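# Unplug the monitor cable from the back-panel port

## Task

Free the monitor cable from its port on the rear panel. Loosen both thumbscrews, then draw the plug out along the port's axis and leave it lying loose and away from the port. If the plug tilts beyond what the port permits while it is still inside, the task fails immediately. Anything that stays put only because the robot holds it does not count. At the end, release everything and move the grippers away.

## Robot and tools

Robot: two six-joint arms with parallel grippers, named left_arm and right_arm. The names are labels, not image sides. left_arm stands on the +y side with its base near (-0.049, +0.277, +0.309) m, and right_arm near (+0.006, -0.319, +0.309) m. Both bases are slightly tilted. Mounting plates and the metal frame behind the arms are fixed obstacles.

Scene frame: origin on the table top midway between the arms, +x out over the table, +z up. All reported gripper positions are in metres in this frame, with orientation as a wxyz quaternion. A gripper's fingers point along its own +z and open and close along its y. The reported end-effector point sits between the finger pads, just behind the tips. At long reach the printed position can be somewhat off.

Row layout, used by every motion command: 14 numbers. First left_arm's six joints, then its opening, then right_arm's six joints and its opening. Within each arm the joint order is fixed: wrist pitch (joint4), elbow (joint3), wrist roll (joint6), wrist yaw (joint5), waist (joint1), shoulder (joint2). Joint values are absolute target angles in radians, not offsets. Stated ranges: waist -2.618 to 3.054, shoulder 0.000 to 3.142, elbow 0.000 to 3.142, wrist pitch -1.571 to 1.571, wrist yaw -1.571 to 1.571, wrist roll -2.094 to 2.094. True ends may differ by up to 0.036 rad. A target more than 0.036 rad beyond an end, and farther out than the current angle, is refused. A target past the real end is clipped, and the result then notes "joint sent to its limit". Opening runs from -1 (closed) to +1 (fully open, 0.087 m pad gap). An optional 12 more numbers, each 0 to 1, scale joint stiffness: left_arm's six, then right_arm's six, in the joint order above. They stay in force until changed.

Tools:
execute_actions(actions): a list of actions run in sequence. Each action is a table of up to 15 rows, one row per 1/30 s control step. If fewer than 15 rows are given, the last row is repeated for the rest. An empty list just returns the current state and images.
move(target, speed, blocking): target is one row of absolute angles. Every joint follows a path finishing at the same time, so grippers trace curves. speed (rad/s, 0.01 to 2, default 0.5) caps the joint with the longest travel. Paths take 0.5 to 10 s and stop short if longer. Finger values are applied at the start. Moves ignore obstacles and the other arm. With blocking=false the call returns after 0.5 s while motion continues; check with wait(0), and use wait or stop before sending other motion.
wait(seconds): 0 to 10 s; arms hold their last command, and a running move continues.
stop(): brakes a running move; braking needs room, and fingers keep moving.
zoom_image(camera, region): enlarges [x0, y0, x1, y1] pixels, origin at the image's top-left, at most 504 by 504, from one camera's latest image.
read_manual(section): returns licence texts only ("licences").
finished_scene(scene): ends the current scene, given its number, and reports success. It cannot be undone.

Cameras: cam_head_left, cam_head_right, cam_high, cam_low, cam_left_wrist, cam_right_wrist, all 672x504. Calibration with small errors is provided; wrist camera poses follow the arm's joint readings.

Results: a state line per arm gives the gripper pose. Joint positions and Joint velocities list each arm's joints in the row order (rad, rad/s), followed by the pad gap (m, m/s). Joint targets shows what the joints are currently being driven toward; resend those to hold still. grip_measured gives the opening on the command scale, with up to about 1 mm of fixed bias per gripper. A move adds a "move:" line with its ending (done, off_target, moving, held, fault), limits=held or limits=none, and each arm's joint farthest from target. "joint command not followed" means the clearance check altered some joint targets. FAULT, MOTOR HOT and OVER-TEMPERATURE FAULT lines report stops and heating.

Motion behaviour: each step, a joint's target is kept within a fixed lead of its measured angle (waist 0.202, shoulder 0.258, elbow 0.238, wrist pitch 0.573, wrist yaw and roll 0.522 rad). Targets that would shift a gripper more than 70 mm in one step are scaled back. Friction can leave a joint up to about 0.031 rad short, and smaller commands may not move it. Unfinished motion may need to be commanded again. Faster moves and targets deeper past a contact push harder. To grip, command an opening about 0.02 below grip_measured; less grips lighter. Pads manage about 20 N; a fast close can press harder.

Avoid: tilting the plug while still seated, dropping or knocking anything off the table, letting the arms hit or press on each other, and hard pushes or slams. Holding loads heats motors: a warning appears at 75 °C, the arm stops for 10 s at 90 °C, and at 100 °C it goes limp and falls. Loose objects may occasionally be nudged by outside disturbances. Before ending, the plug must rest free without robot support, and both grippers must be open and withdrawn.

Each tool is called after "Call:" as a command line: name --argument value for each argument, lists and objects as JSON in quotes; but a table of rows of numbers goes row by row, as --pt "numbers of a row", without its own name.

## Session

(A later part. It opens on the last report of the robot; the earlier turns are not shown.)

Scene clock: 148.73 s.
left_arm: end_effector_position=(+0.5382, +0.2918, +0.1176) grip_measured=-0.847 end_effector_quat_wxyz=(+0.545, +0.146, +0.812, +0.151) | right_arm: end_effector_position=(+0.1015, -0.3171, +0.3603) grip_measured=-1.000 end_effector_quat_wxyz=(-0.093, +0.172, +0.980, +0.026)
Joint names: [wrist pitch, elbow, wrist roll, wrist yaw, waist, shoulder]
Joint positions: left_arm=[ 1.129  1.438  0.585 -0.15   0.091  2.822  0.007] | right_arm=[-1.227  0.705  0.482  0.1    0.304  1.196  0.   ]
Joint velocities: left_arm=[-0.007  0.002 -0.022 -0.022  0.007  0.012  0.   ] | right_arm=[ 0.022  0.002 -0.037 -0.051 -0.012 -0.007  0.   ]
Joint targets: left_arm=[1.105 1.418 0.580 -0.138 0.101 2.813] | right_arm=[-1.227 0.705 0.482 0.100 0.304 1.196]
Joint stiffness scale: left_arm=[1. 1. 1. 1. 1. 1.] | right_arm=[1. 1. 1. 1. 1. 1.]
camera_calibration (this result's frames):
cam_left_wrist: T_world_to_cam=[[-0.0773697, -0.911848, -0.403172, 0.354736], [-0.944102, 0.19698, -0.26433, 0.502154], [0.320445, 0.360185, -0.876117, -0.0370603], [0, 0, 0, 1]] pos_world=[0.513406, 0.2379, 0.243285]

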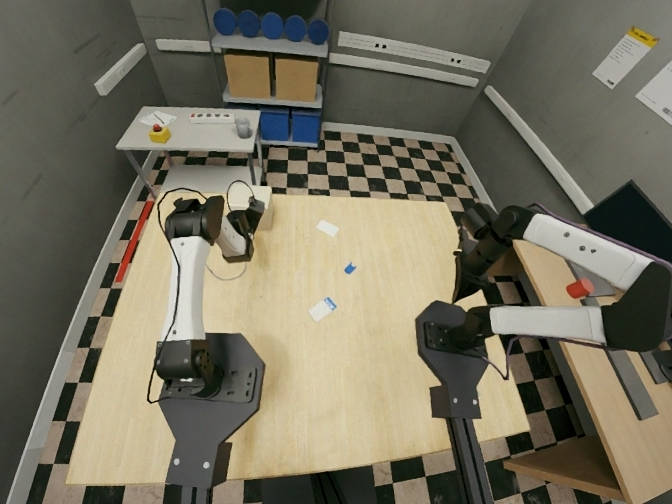

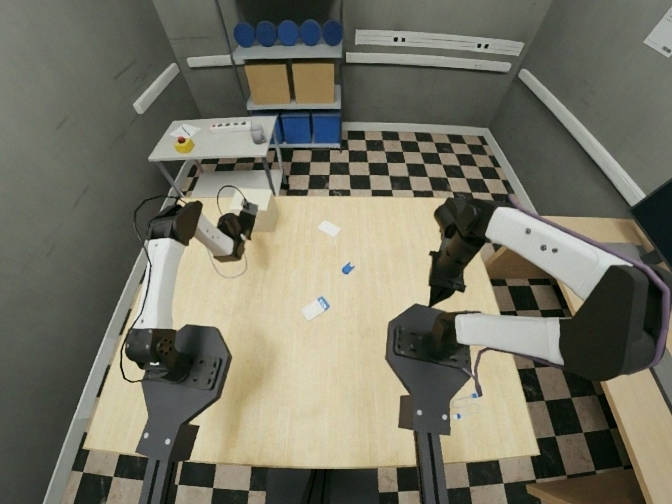

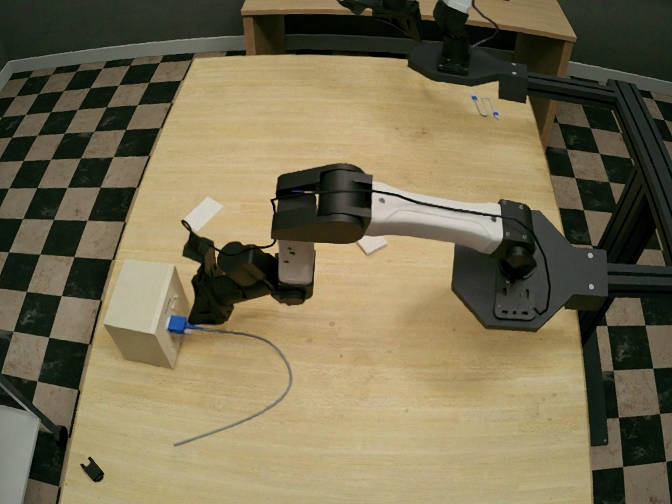

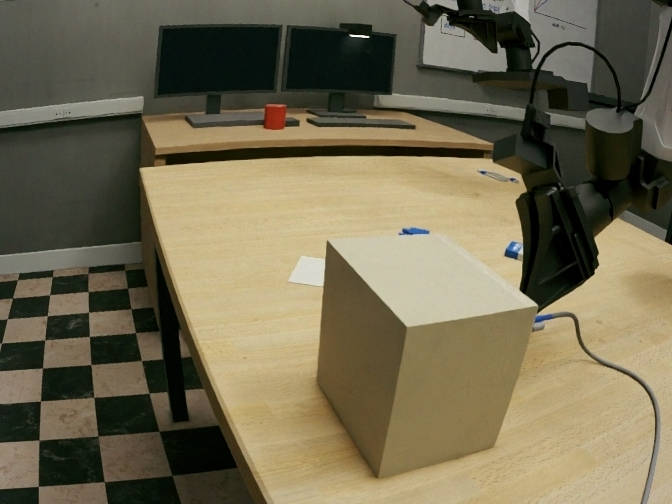

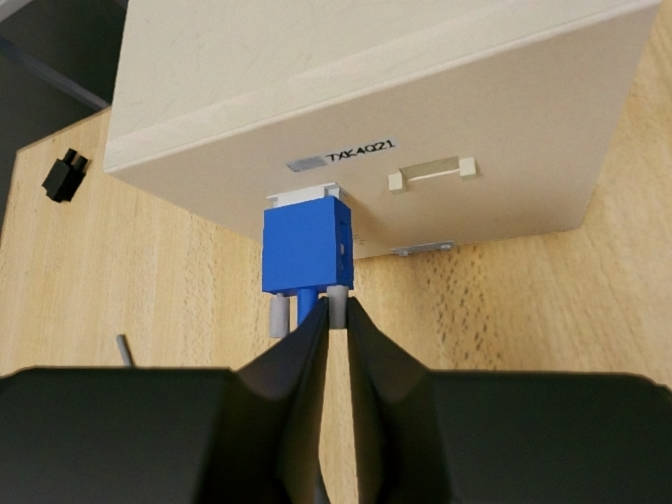

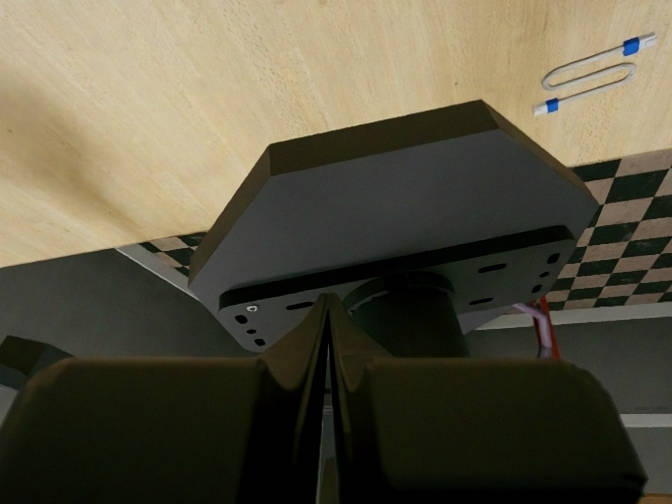

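Call:
move --target '[1.13,1.365,0.586,-0.148,0.06,2.745,-0.75,-1.227,0.705,0.482,0.1,0.304,1.196,-1]' --speed 0.15

Call:
move --target '[0.305,1.65,0.15,0.18,0.245,2.60,0.3,-1.227,0.705,0.482,0.1,0.304,1.196,-1]' --speed 0.8

Call:
move --target '[0.33,1.812,0.15,0.175,0.235,2.833,0.2,-1.227,0.705,0.482,0.1,0.304,1.196,-1]' --speed 0.25

Scene clock: 150.03 s.
left_arm: end_effector_position=(+0.5398, +0.2808, +0.1420) grip_measured=-0.750 end_effector_quat_wxyz=(+0.555, +0.153, +0.805, +0.145) | right_arm: end_effector_position=(+0.1015, -0.3171, +0.3603) grip_measured=-1.000 end_effector_quat_wxyz=(-0.093, +0.172, +0.980, +0.026)
Joint names: [wrist pitch, elbow, wrist roll, wrist yaw, waist, shoulder]
Joint positions: left_arm=[ 1.129  1.384  0.585 -0.148  0.066  2.753  0.011] | right_arm=[-1.227  0.705  0.482  0.1    0.304  1.196  0.   ]
Joint velocities: left_arm=[ 0.022 -0.012  0.007  0.022 -0.007 -0.002 -0.   ] | right_arm=[-0.081  0.002  0.022 -0.037  0.007 -0.002  0.   ]
Joint targets: left_arm=[1.130 1.365 0.586 -0.148 0.060 2.745] | right_arm=[-1.227 0.705 0.482 0.100 0.304 1.196]
Joint stiffness scale: left_arm=[1. 1. 1. 1. 1. 1.] | right_arm=[1. 1. 1. 1. 1. 1.]
move: done; limits=none; left_arm: farthest joint: the elbow, 0.019 radians from its target (0.073 radians at the start); right_arm: farthest joint: the waist, 0.000 radians from its target (0.000 radians at the start)
camera_calibration (this result's frames):
cam_left_wrist: T_world_to_cam=[[-0.0905551, -0.911151, -0.401999, 0.36141], [-0.934042, 0.21774, -0.283115, 0.50366], [0.345492, 0.349846, -0.870771, -0.0236742], [0, 0, 0, 1]] pos_world=[0.511346, 0.227915, 0.267265]

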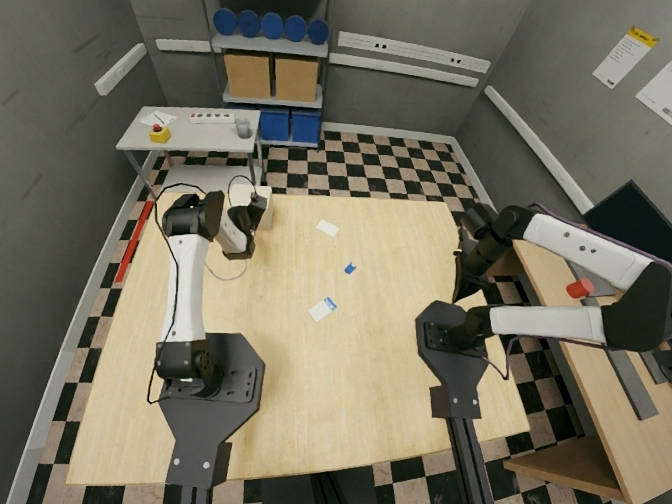

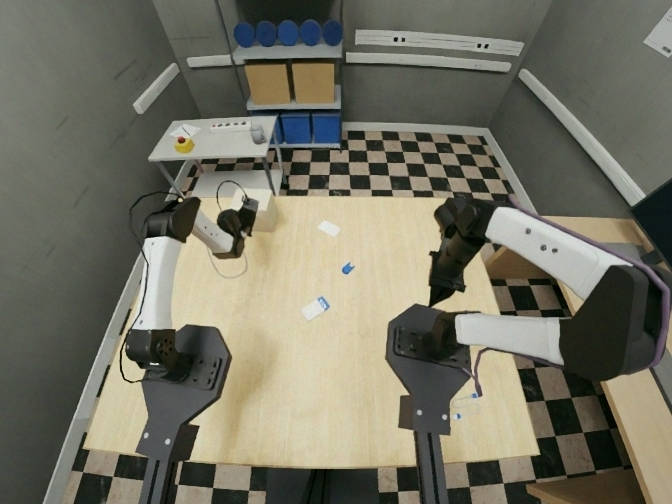

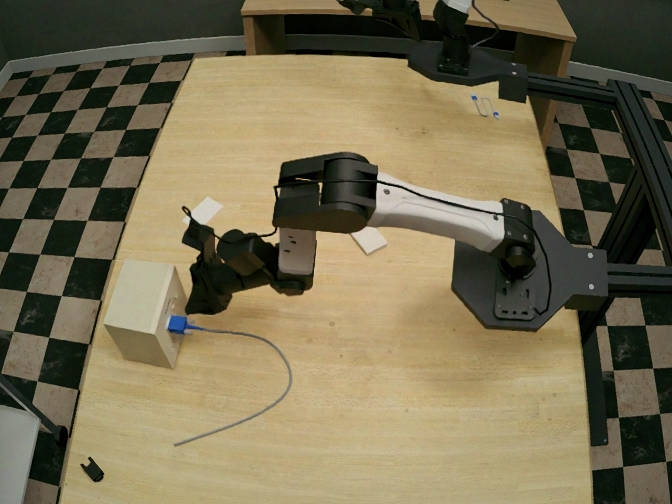

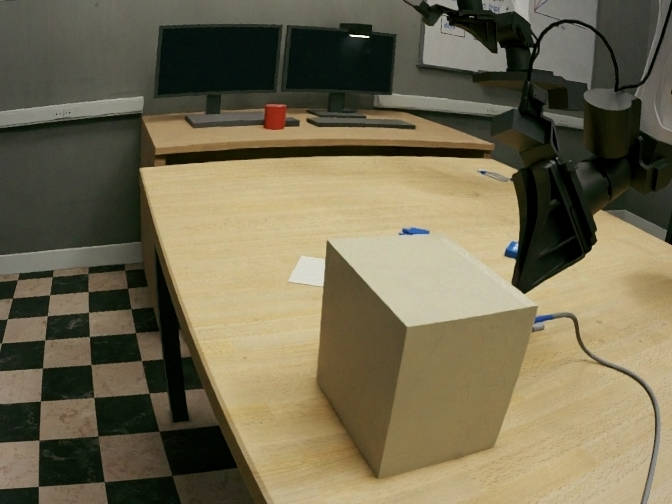

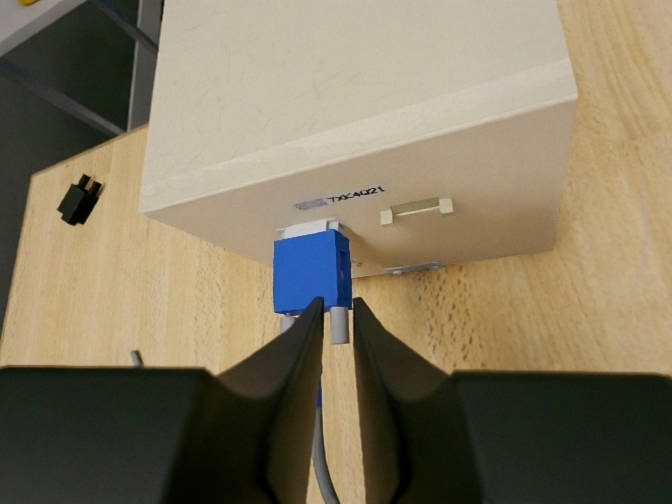

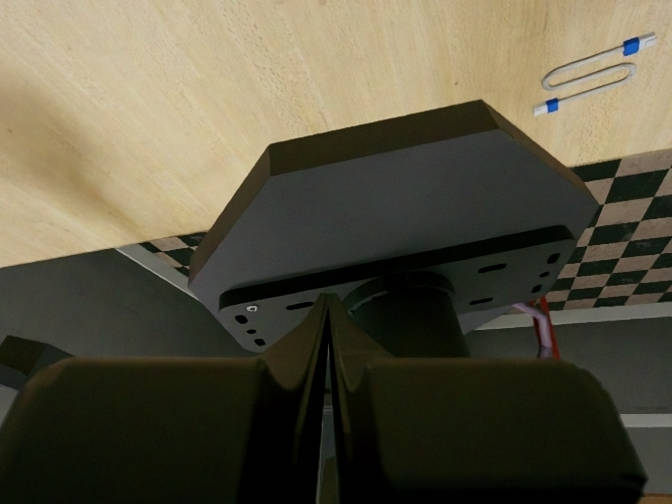

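Scene clock: 151.93 s.
left_arm: end_effector_position=(+0.5451, +0.3154, +0.1424) grip_measured=+0.300 end_effector_quat_wxyz=(+0.413, +0.003, +0.906, -0.091) | right_arm: end_effector_position=(+0.1015, -0.3171, +0.3603) grip_measured=-1.000 end_effector_quat_wxyz=(-0.093, +0.172, +0.980, +0.026)
Joint names: [wrist pitch, elbow, wrist roll, wrist yaw, waist, shoulder]
Joint positions: left_arm=[0.324 1.639 0.156 0.17  0.24  2.602 0.057] | right_arm=[-1.227  0.705  0.482  0.1    0.304  1.196  0.   ]
Joint velocities: left_arm=[ 0.022  0.012 -0.007 -0.066 -0.032  0.002 -0.001] | right_arm=[ 0.051  0.012 -0.007  0.037  0.007  0.002  0.   ]
Joint targets: left_arm=[0.305 1.650 0.150 0.180 0.245 2.600] | right_arm=[-1.227 0.705 0.482 0.100 0.304 1.196]
Joint stiffness scale: left_arm=[1. 1. 1. 1. 1. 1.] | right_arm=[1. 1. 1. 1. 1. 1.]
move: done; limits=none; left_arm: farthest joint: the wrist pitch, 0.019 radians from its target (0.824 radians at the start); right_arm: farthest joint: the waist, 0.000 radians from its target (0.000 radians at the start)
camera_calibration (this result's frames):
cam_left_wrist: T_world_to_cam=[[-0.085263, -0.982709, 0.164354, 0.332602], [-0.9961, 0.0878331, 0.00842036, 0.534413], [-0.0227105, -0.162995, -0.986365, 0.341636], [0, 0, 0, 1]] pos_world=[0.568446, 0.335597, 0.277814]

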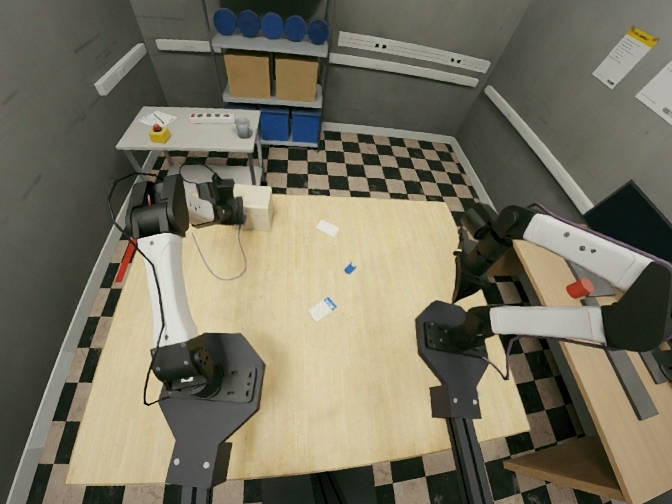

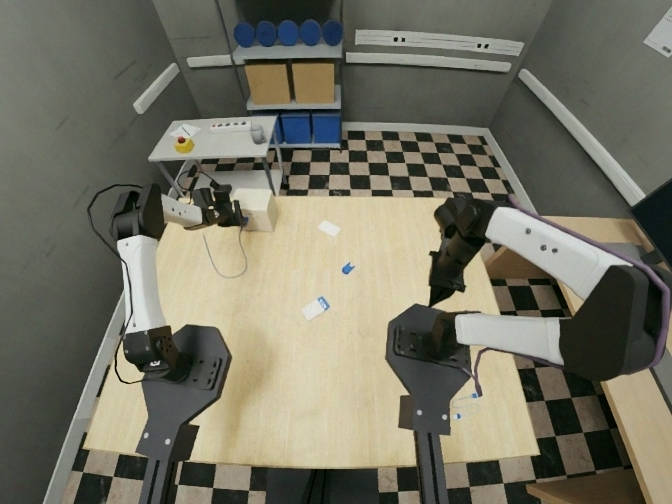

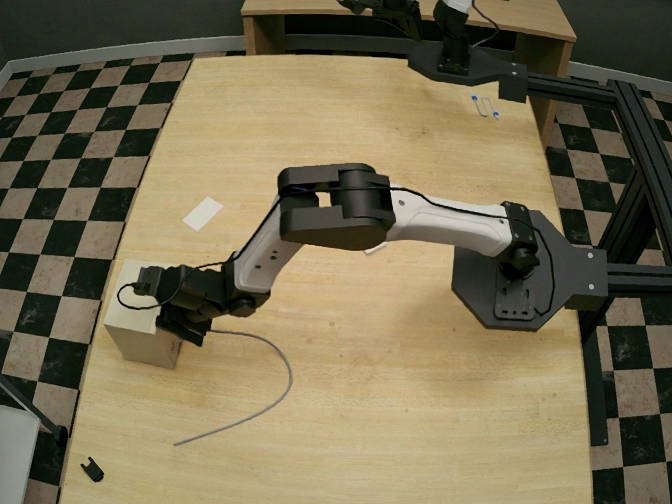

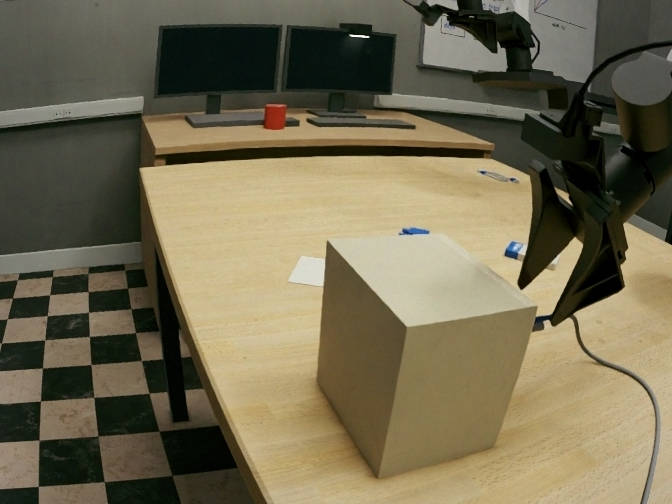

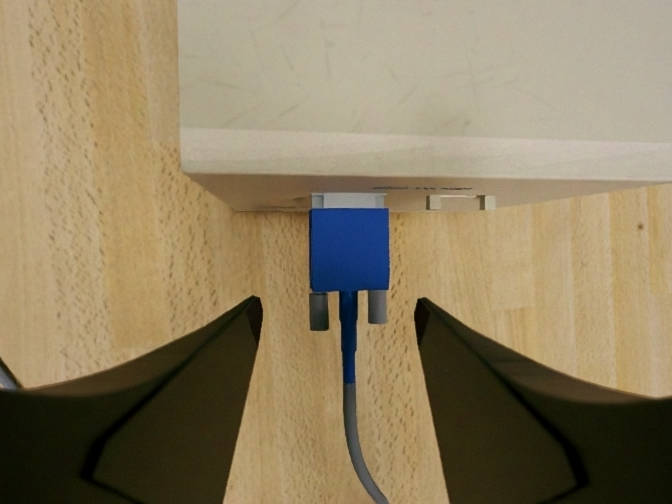

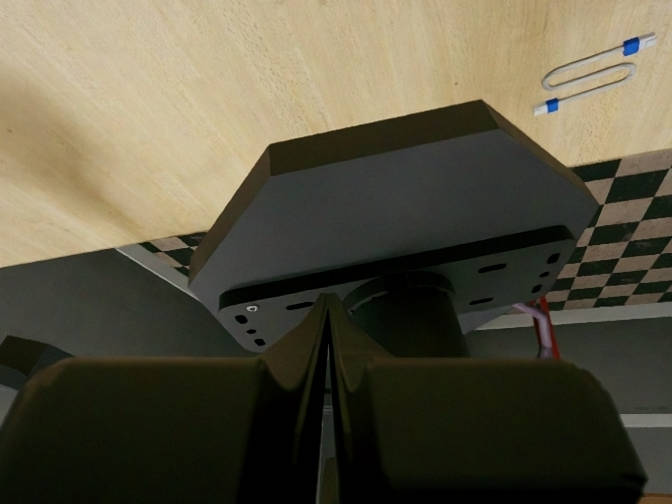

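Scene clock: 153.27 s.
left_arm: end_effector_position=(+0.5408, +0.3027, +0.0710) grip_measured=+0.200 end_effector_quat_wxyz=(+0.387, +0.003, +0.917, -0.097) | right_arm: end_effector_position=(+0.1015, -0.3171, +0.3603) grip_measured=-1.000 end_effector_quat_wxyz=(-0.093, +0.172, +0.980, +0.026)
Joint names: [wrist pitch, elbow, wrist roll, wrist yaw, waist, shoulder]
Joint positions: left_arm=[0.328 1.794 0.156 0.17  0.24  2.819 0.052] | right_arm=[-1.227  0.705  0.482  0.1    0.304  1.196  0.   ]
Joint velocities: left_arm=[ 0.037  0.002  0.037  0.007 -0.017 -0.002  0.   ] | right_arm=[ 0.066  0.007  0.037  0.007 -0.007 -0.002  0.   ]
Joint targets: left_arm=[0.330 1.812 0.150 0.175 0.235 2.833] | right_arm=[-1.227 0.705 0.482 0.100 0.304 1.196]
Joint stiffness scale: left_arm=[1. 1. 1. 1. 1. 1.] | right_arm=[1. 1. 1. 1. 1. 1.]
move: done; limits=none; left_arm: farthest joint: the elbow, 0.018 radians from its target (0.173 radians at the start); right_arm: farthest joint: the waist, 0.000 radians from its target (0.000 radians at the start)
camera_calibration (this result's frames):
cam_left_wrist: T_world_to_cam=[[-0.0849323, -0.980476, 0.177352, 0.329783], [-0.993263, 0.0973982, 0.0627936, 0.523633], [-0.0788413, -0.170824, -0.982142, 0.301507], [0, 0, 0, 1]] pos_world=[0.571885, 0.323848, 0.204755]

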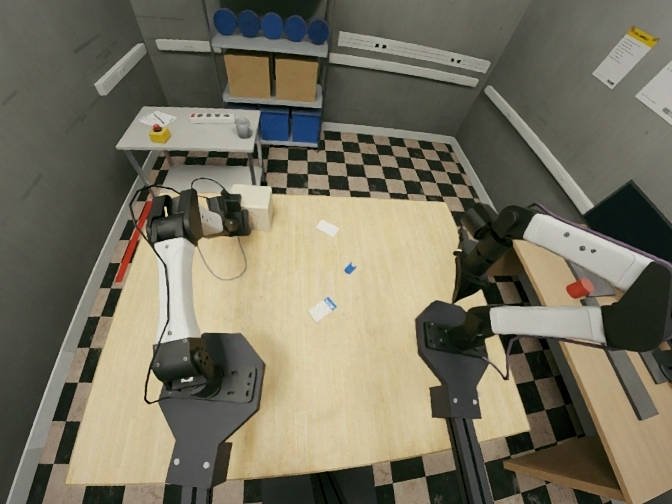

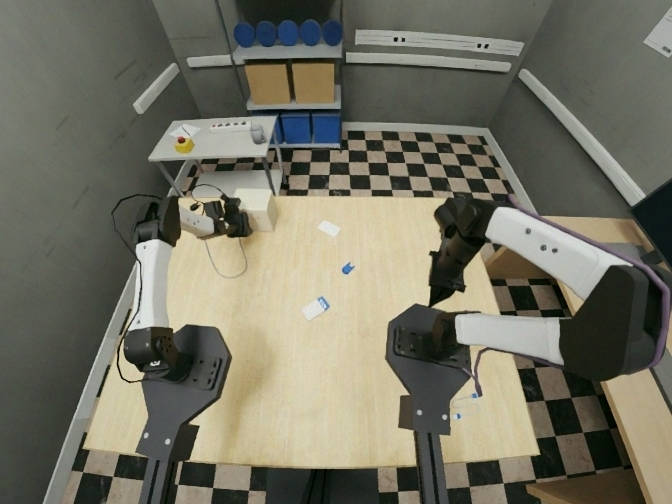

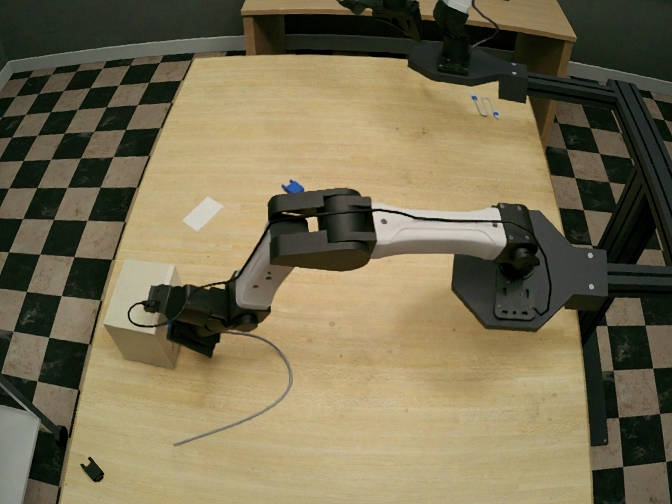

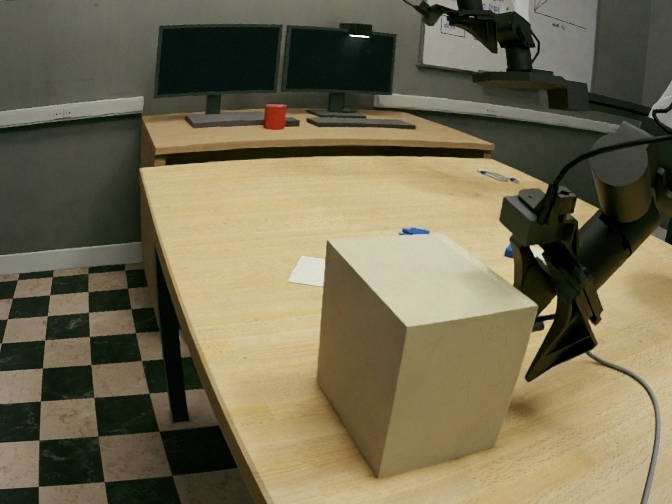

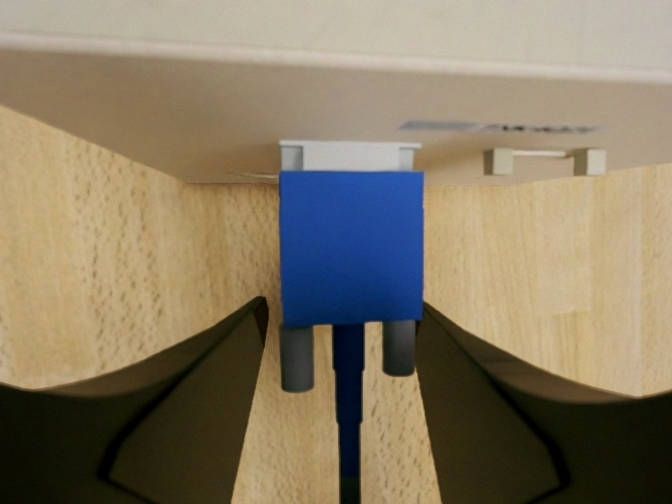

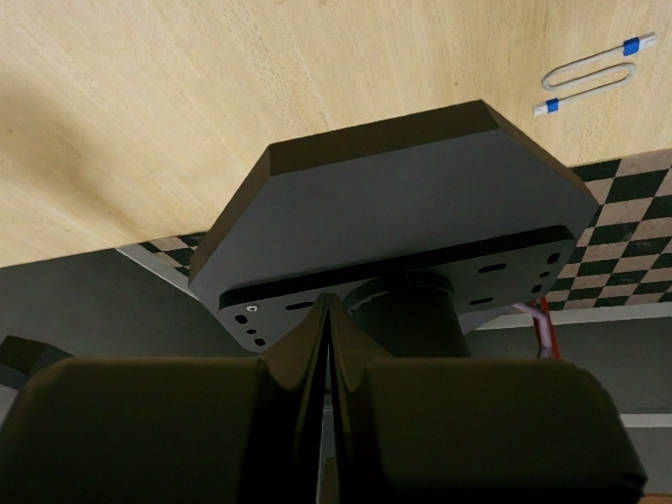

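Call:
execute_actions --actions '[[[0.34,1.79,0.15,0.16,0.25,2.825,0.1,-1.227,0.705,0.482,0.1,0.304,1.196,-1],[0.34,1.785,0.15,0.155,0.255,2.82,0.0,-1.227,0.705,0.482,0.1,0.304,1.196,-1],[0.34,1.78,0.15,0.15,0.26,2.82,-0.08,-1.227,0.705,0.482,0.1,0.304,1.196,-1],[0.34,1.776,0.15,0.15,0.265,2.82,-0.15,-1.227,0.705,0.482,0.1,0.304,1.196,-1],[0.34,1.774,0.15,0.145,0.27,2.82,-0.15,-1.227,0.705,0.482,0.1,0.304,1.196,-1],[0.34,1.772,0.15,0.14,0.275,2.82,-0.15,-1.227,0.705,0.482,0.1,0.304,1.196,-1],[0.34,1.772,0.15,0.14,0.28,2.82,-0.15,-1.227,0.705,0.482,0.1,0.304,1.196,-1],[0.34,1.772,0.15,0.14,0.285,2.82,-0.15,-1.227,0.705,0.482,0.1,0.304,1.196,-1],[0.34,1.772,0.15,0.14,0.285,2.815,-0.15,-1.227,0.705,0.482,0.1,0.304,1.196,-1],[0.34,1.772,0.15,0.14,0.285,2.81,-0.15,-1.227,0.705,0.482,0.1,0.304,1.196,-1],[0.34,1.768,0.15,0.14,0.285,2.805,-0.15,-1.227,0.705,0.482,0.1,0.304,1.196,-1],[0.34,1.764,0.15,0.14,0.285,2.80,-0.15,-1.227,0.705,0.482,0.1,0.304,1.196,-1],[0.34,1.76,0.15,0.14,0.285,2.795,-0.15,-1.227,0.705,0.482,0.1,0.304,1.196,-1],[0.34,1.756,0.15,0.14,0.285,2.79,-0.15,-1.227,0.705,0.482,0.1,0.304,1.196,-1],[0.34,1.752,0.15,0.14,0.285,2.785,-0.15,-1.227,0.705,0.482,0.1,0.304,1.196,-1]],[[0.34,1.748,0.15,0.14,0.285,2.78,-0.15,-1.227,0.705,0.482,0.1,0.304,1.196,-1],[0.34,1.744,0.15,0.14,0.285,2.775,-0.15,-1.227,0.705,0.482,0.1,0.304,1.196,-1],[0.34,1.74,0.15,0.14,0.285,2.77,-0.15,-1.227,0.705,0.482,0.1,0.304,1.196,-1],[0.34,1.736,0.15,0.14,0.285,2.765,-0.15,-1.227,0.705,0.482,0.1,0.304,1.196,-1],[0.34,1.732,0.15,0.14,0.285,2.76,-0.15,-1.227,0.705,0.482,0.1,0.304,1.196,-1],[0.34,1.728,0.15,0.14,0.285,2.755,-0.15,-1.227,0.705,0.482,0.1,0.304,1.196,-1],[0.34,1.724,0.15,0.14,0.285,2.75,-0.15,-1.227,0.705,0.482,0.1,0.304,1.196,-1],[0.34,1.72,0.15,0.14,0.285,2.745,-0.15,-1.227,0.705,0.482,0.1,0.304,1.196,-1],[0.34,1.716,0.15,0.14,0.285,2.74,-0.15,-1.227,0.705,0.482,0.1,0.304,1.196,-1],[0.34,1.712,0.15,0.14,0.285,2.735,-0.15,-1.227,0.705,0.482,0.1,0.304,1.196,-1],[0.34,1.708,0.15,0.14,0.285,2.73,-0.15,-1.227,0.705,0.482,0.1,0.304,1.196,-1],[0.34,1.704,0.15,0.14,0.285,2.725,-0.15,-1.227,0.705,0.482,0.1,0.304,1.196,-1],[0.34,1.70,0.15,0.14,0.285,2.72,-0.15,-1.227,0.705,0.482,0.1,0.304,1.196,-1],[0.34,1.696,0.15,0.14,0.285,2.715,-0.15,-1.227,0.705,0.482,0.1,0.304,1.196,-1],[0.34,1.692,0.15,0.14,0.285,2.71,-0.15,-1.227,0.705,0.482,0.1,0.304,1.196,-1]]]'

Scene clock: 155.83 s.
left_arm: end_effector_position=(+0.5319, +0.3091, +0.0883) grip_measured=-0.150 end_effector_quat_wxyz=(+0.383, -0.002, +0.918, -0.101) | right_arm: end_effector_position=(+0.1015, -0.3171, +0.3603) grip_measured=-1.000 end_effector_quat_wxyz=(-0.093, +0.172, +0.980, +0.026)
Joint names: [wrist pitch, elbow, wrist roll, wrist yaw, waist, shoulder]
Joint positions: left_arm=[0.326 1.709 0.151 0.18  0.251 2.74  0.037] | right_arm=[-1.227  0.705  0.482  0.1    0.304  1.196  0.   ]
Joint velocities: left_arm=[-0.095 -0.139 -0.022 -0.095  0.051 -0.159 -0.001] | right_arm=[-0.022  0.027  0.007 -0.007 -0.007 -0.012  0.   ]
Joint targets: left_arm=[0.340 1.692 0.150 0.140 0.285 2.710] | right_arm=[-1.227 0.705 0.482 0.100 0.304 1.196]
Joint stiffness scale: left_arm=[1. 1. 1. 1. 1. 1.] | right_arm=[1. 1. 1. 1. 1. 1.]
camera_calibration (this result's frames):
cam_left_wrist: T_world_to_cam=[[-0.0775032, -0.978942, 0.188856, 0.326725], [-0.993243, 0.0922254, 0.0704438, 0.513936], [-0.0863777, -0.18212, -0.979475, 0.326115], [0, 0, 0, 1]] pos_world=[0.563955, 0.331838, 0.221514]

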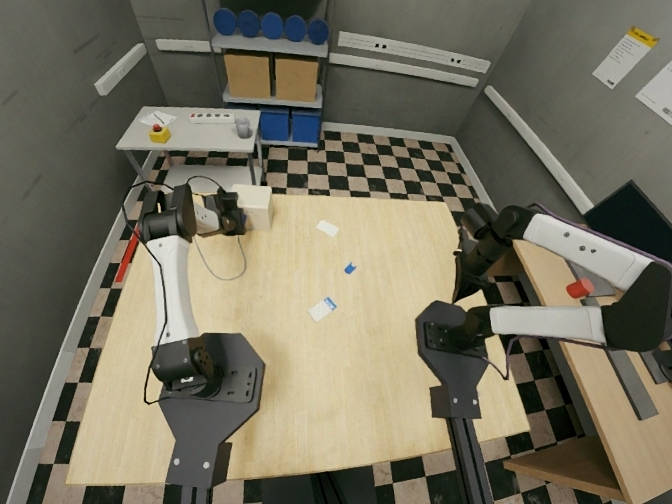

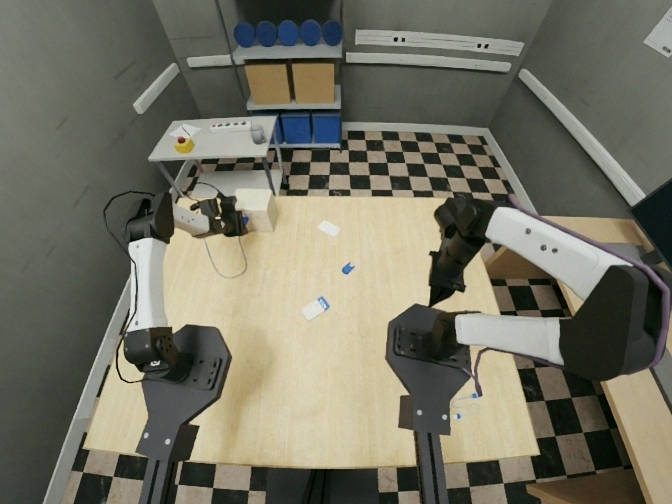

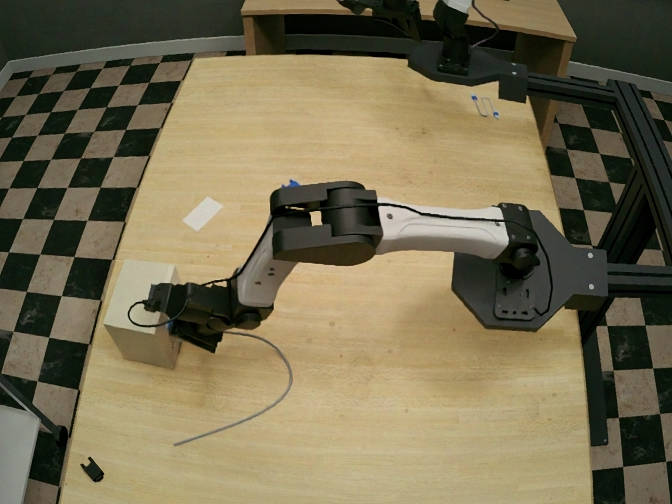

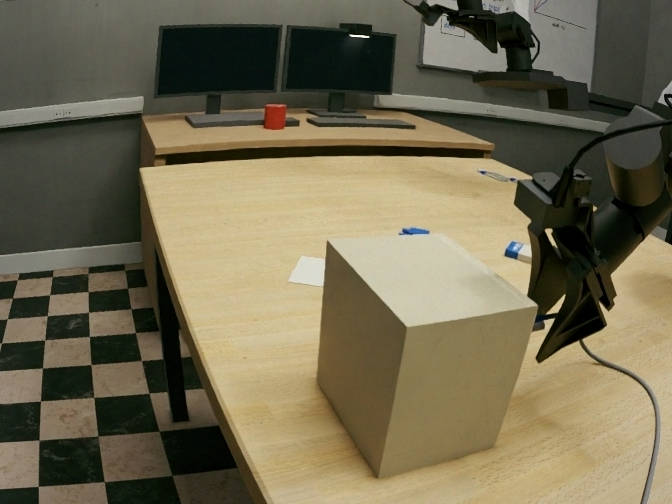

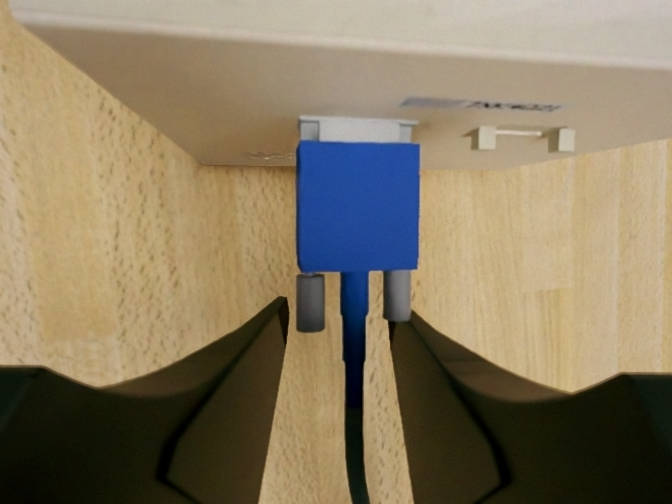

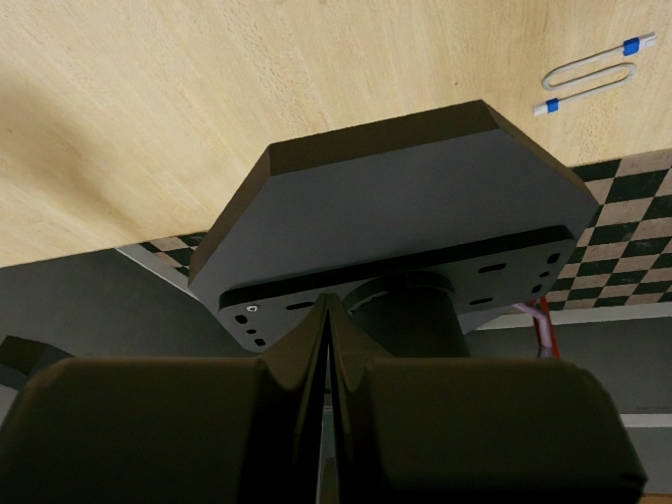

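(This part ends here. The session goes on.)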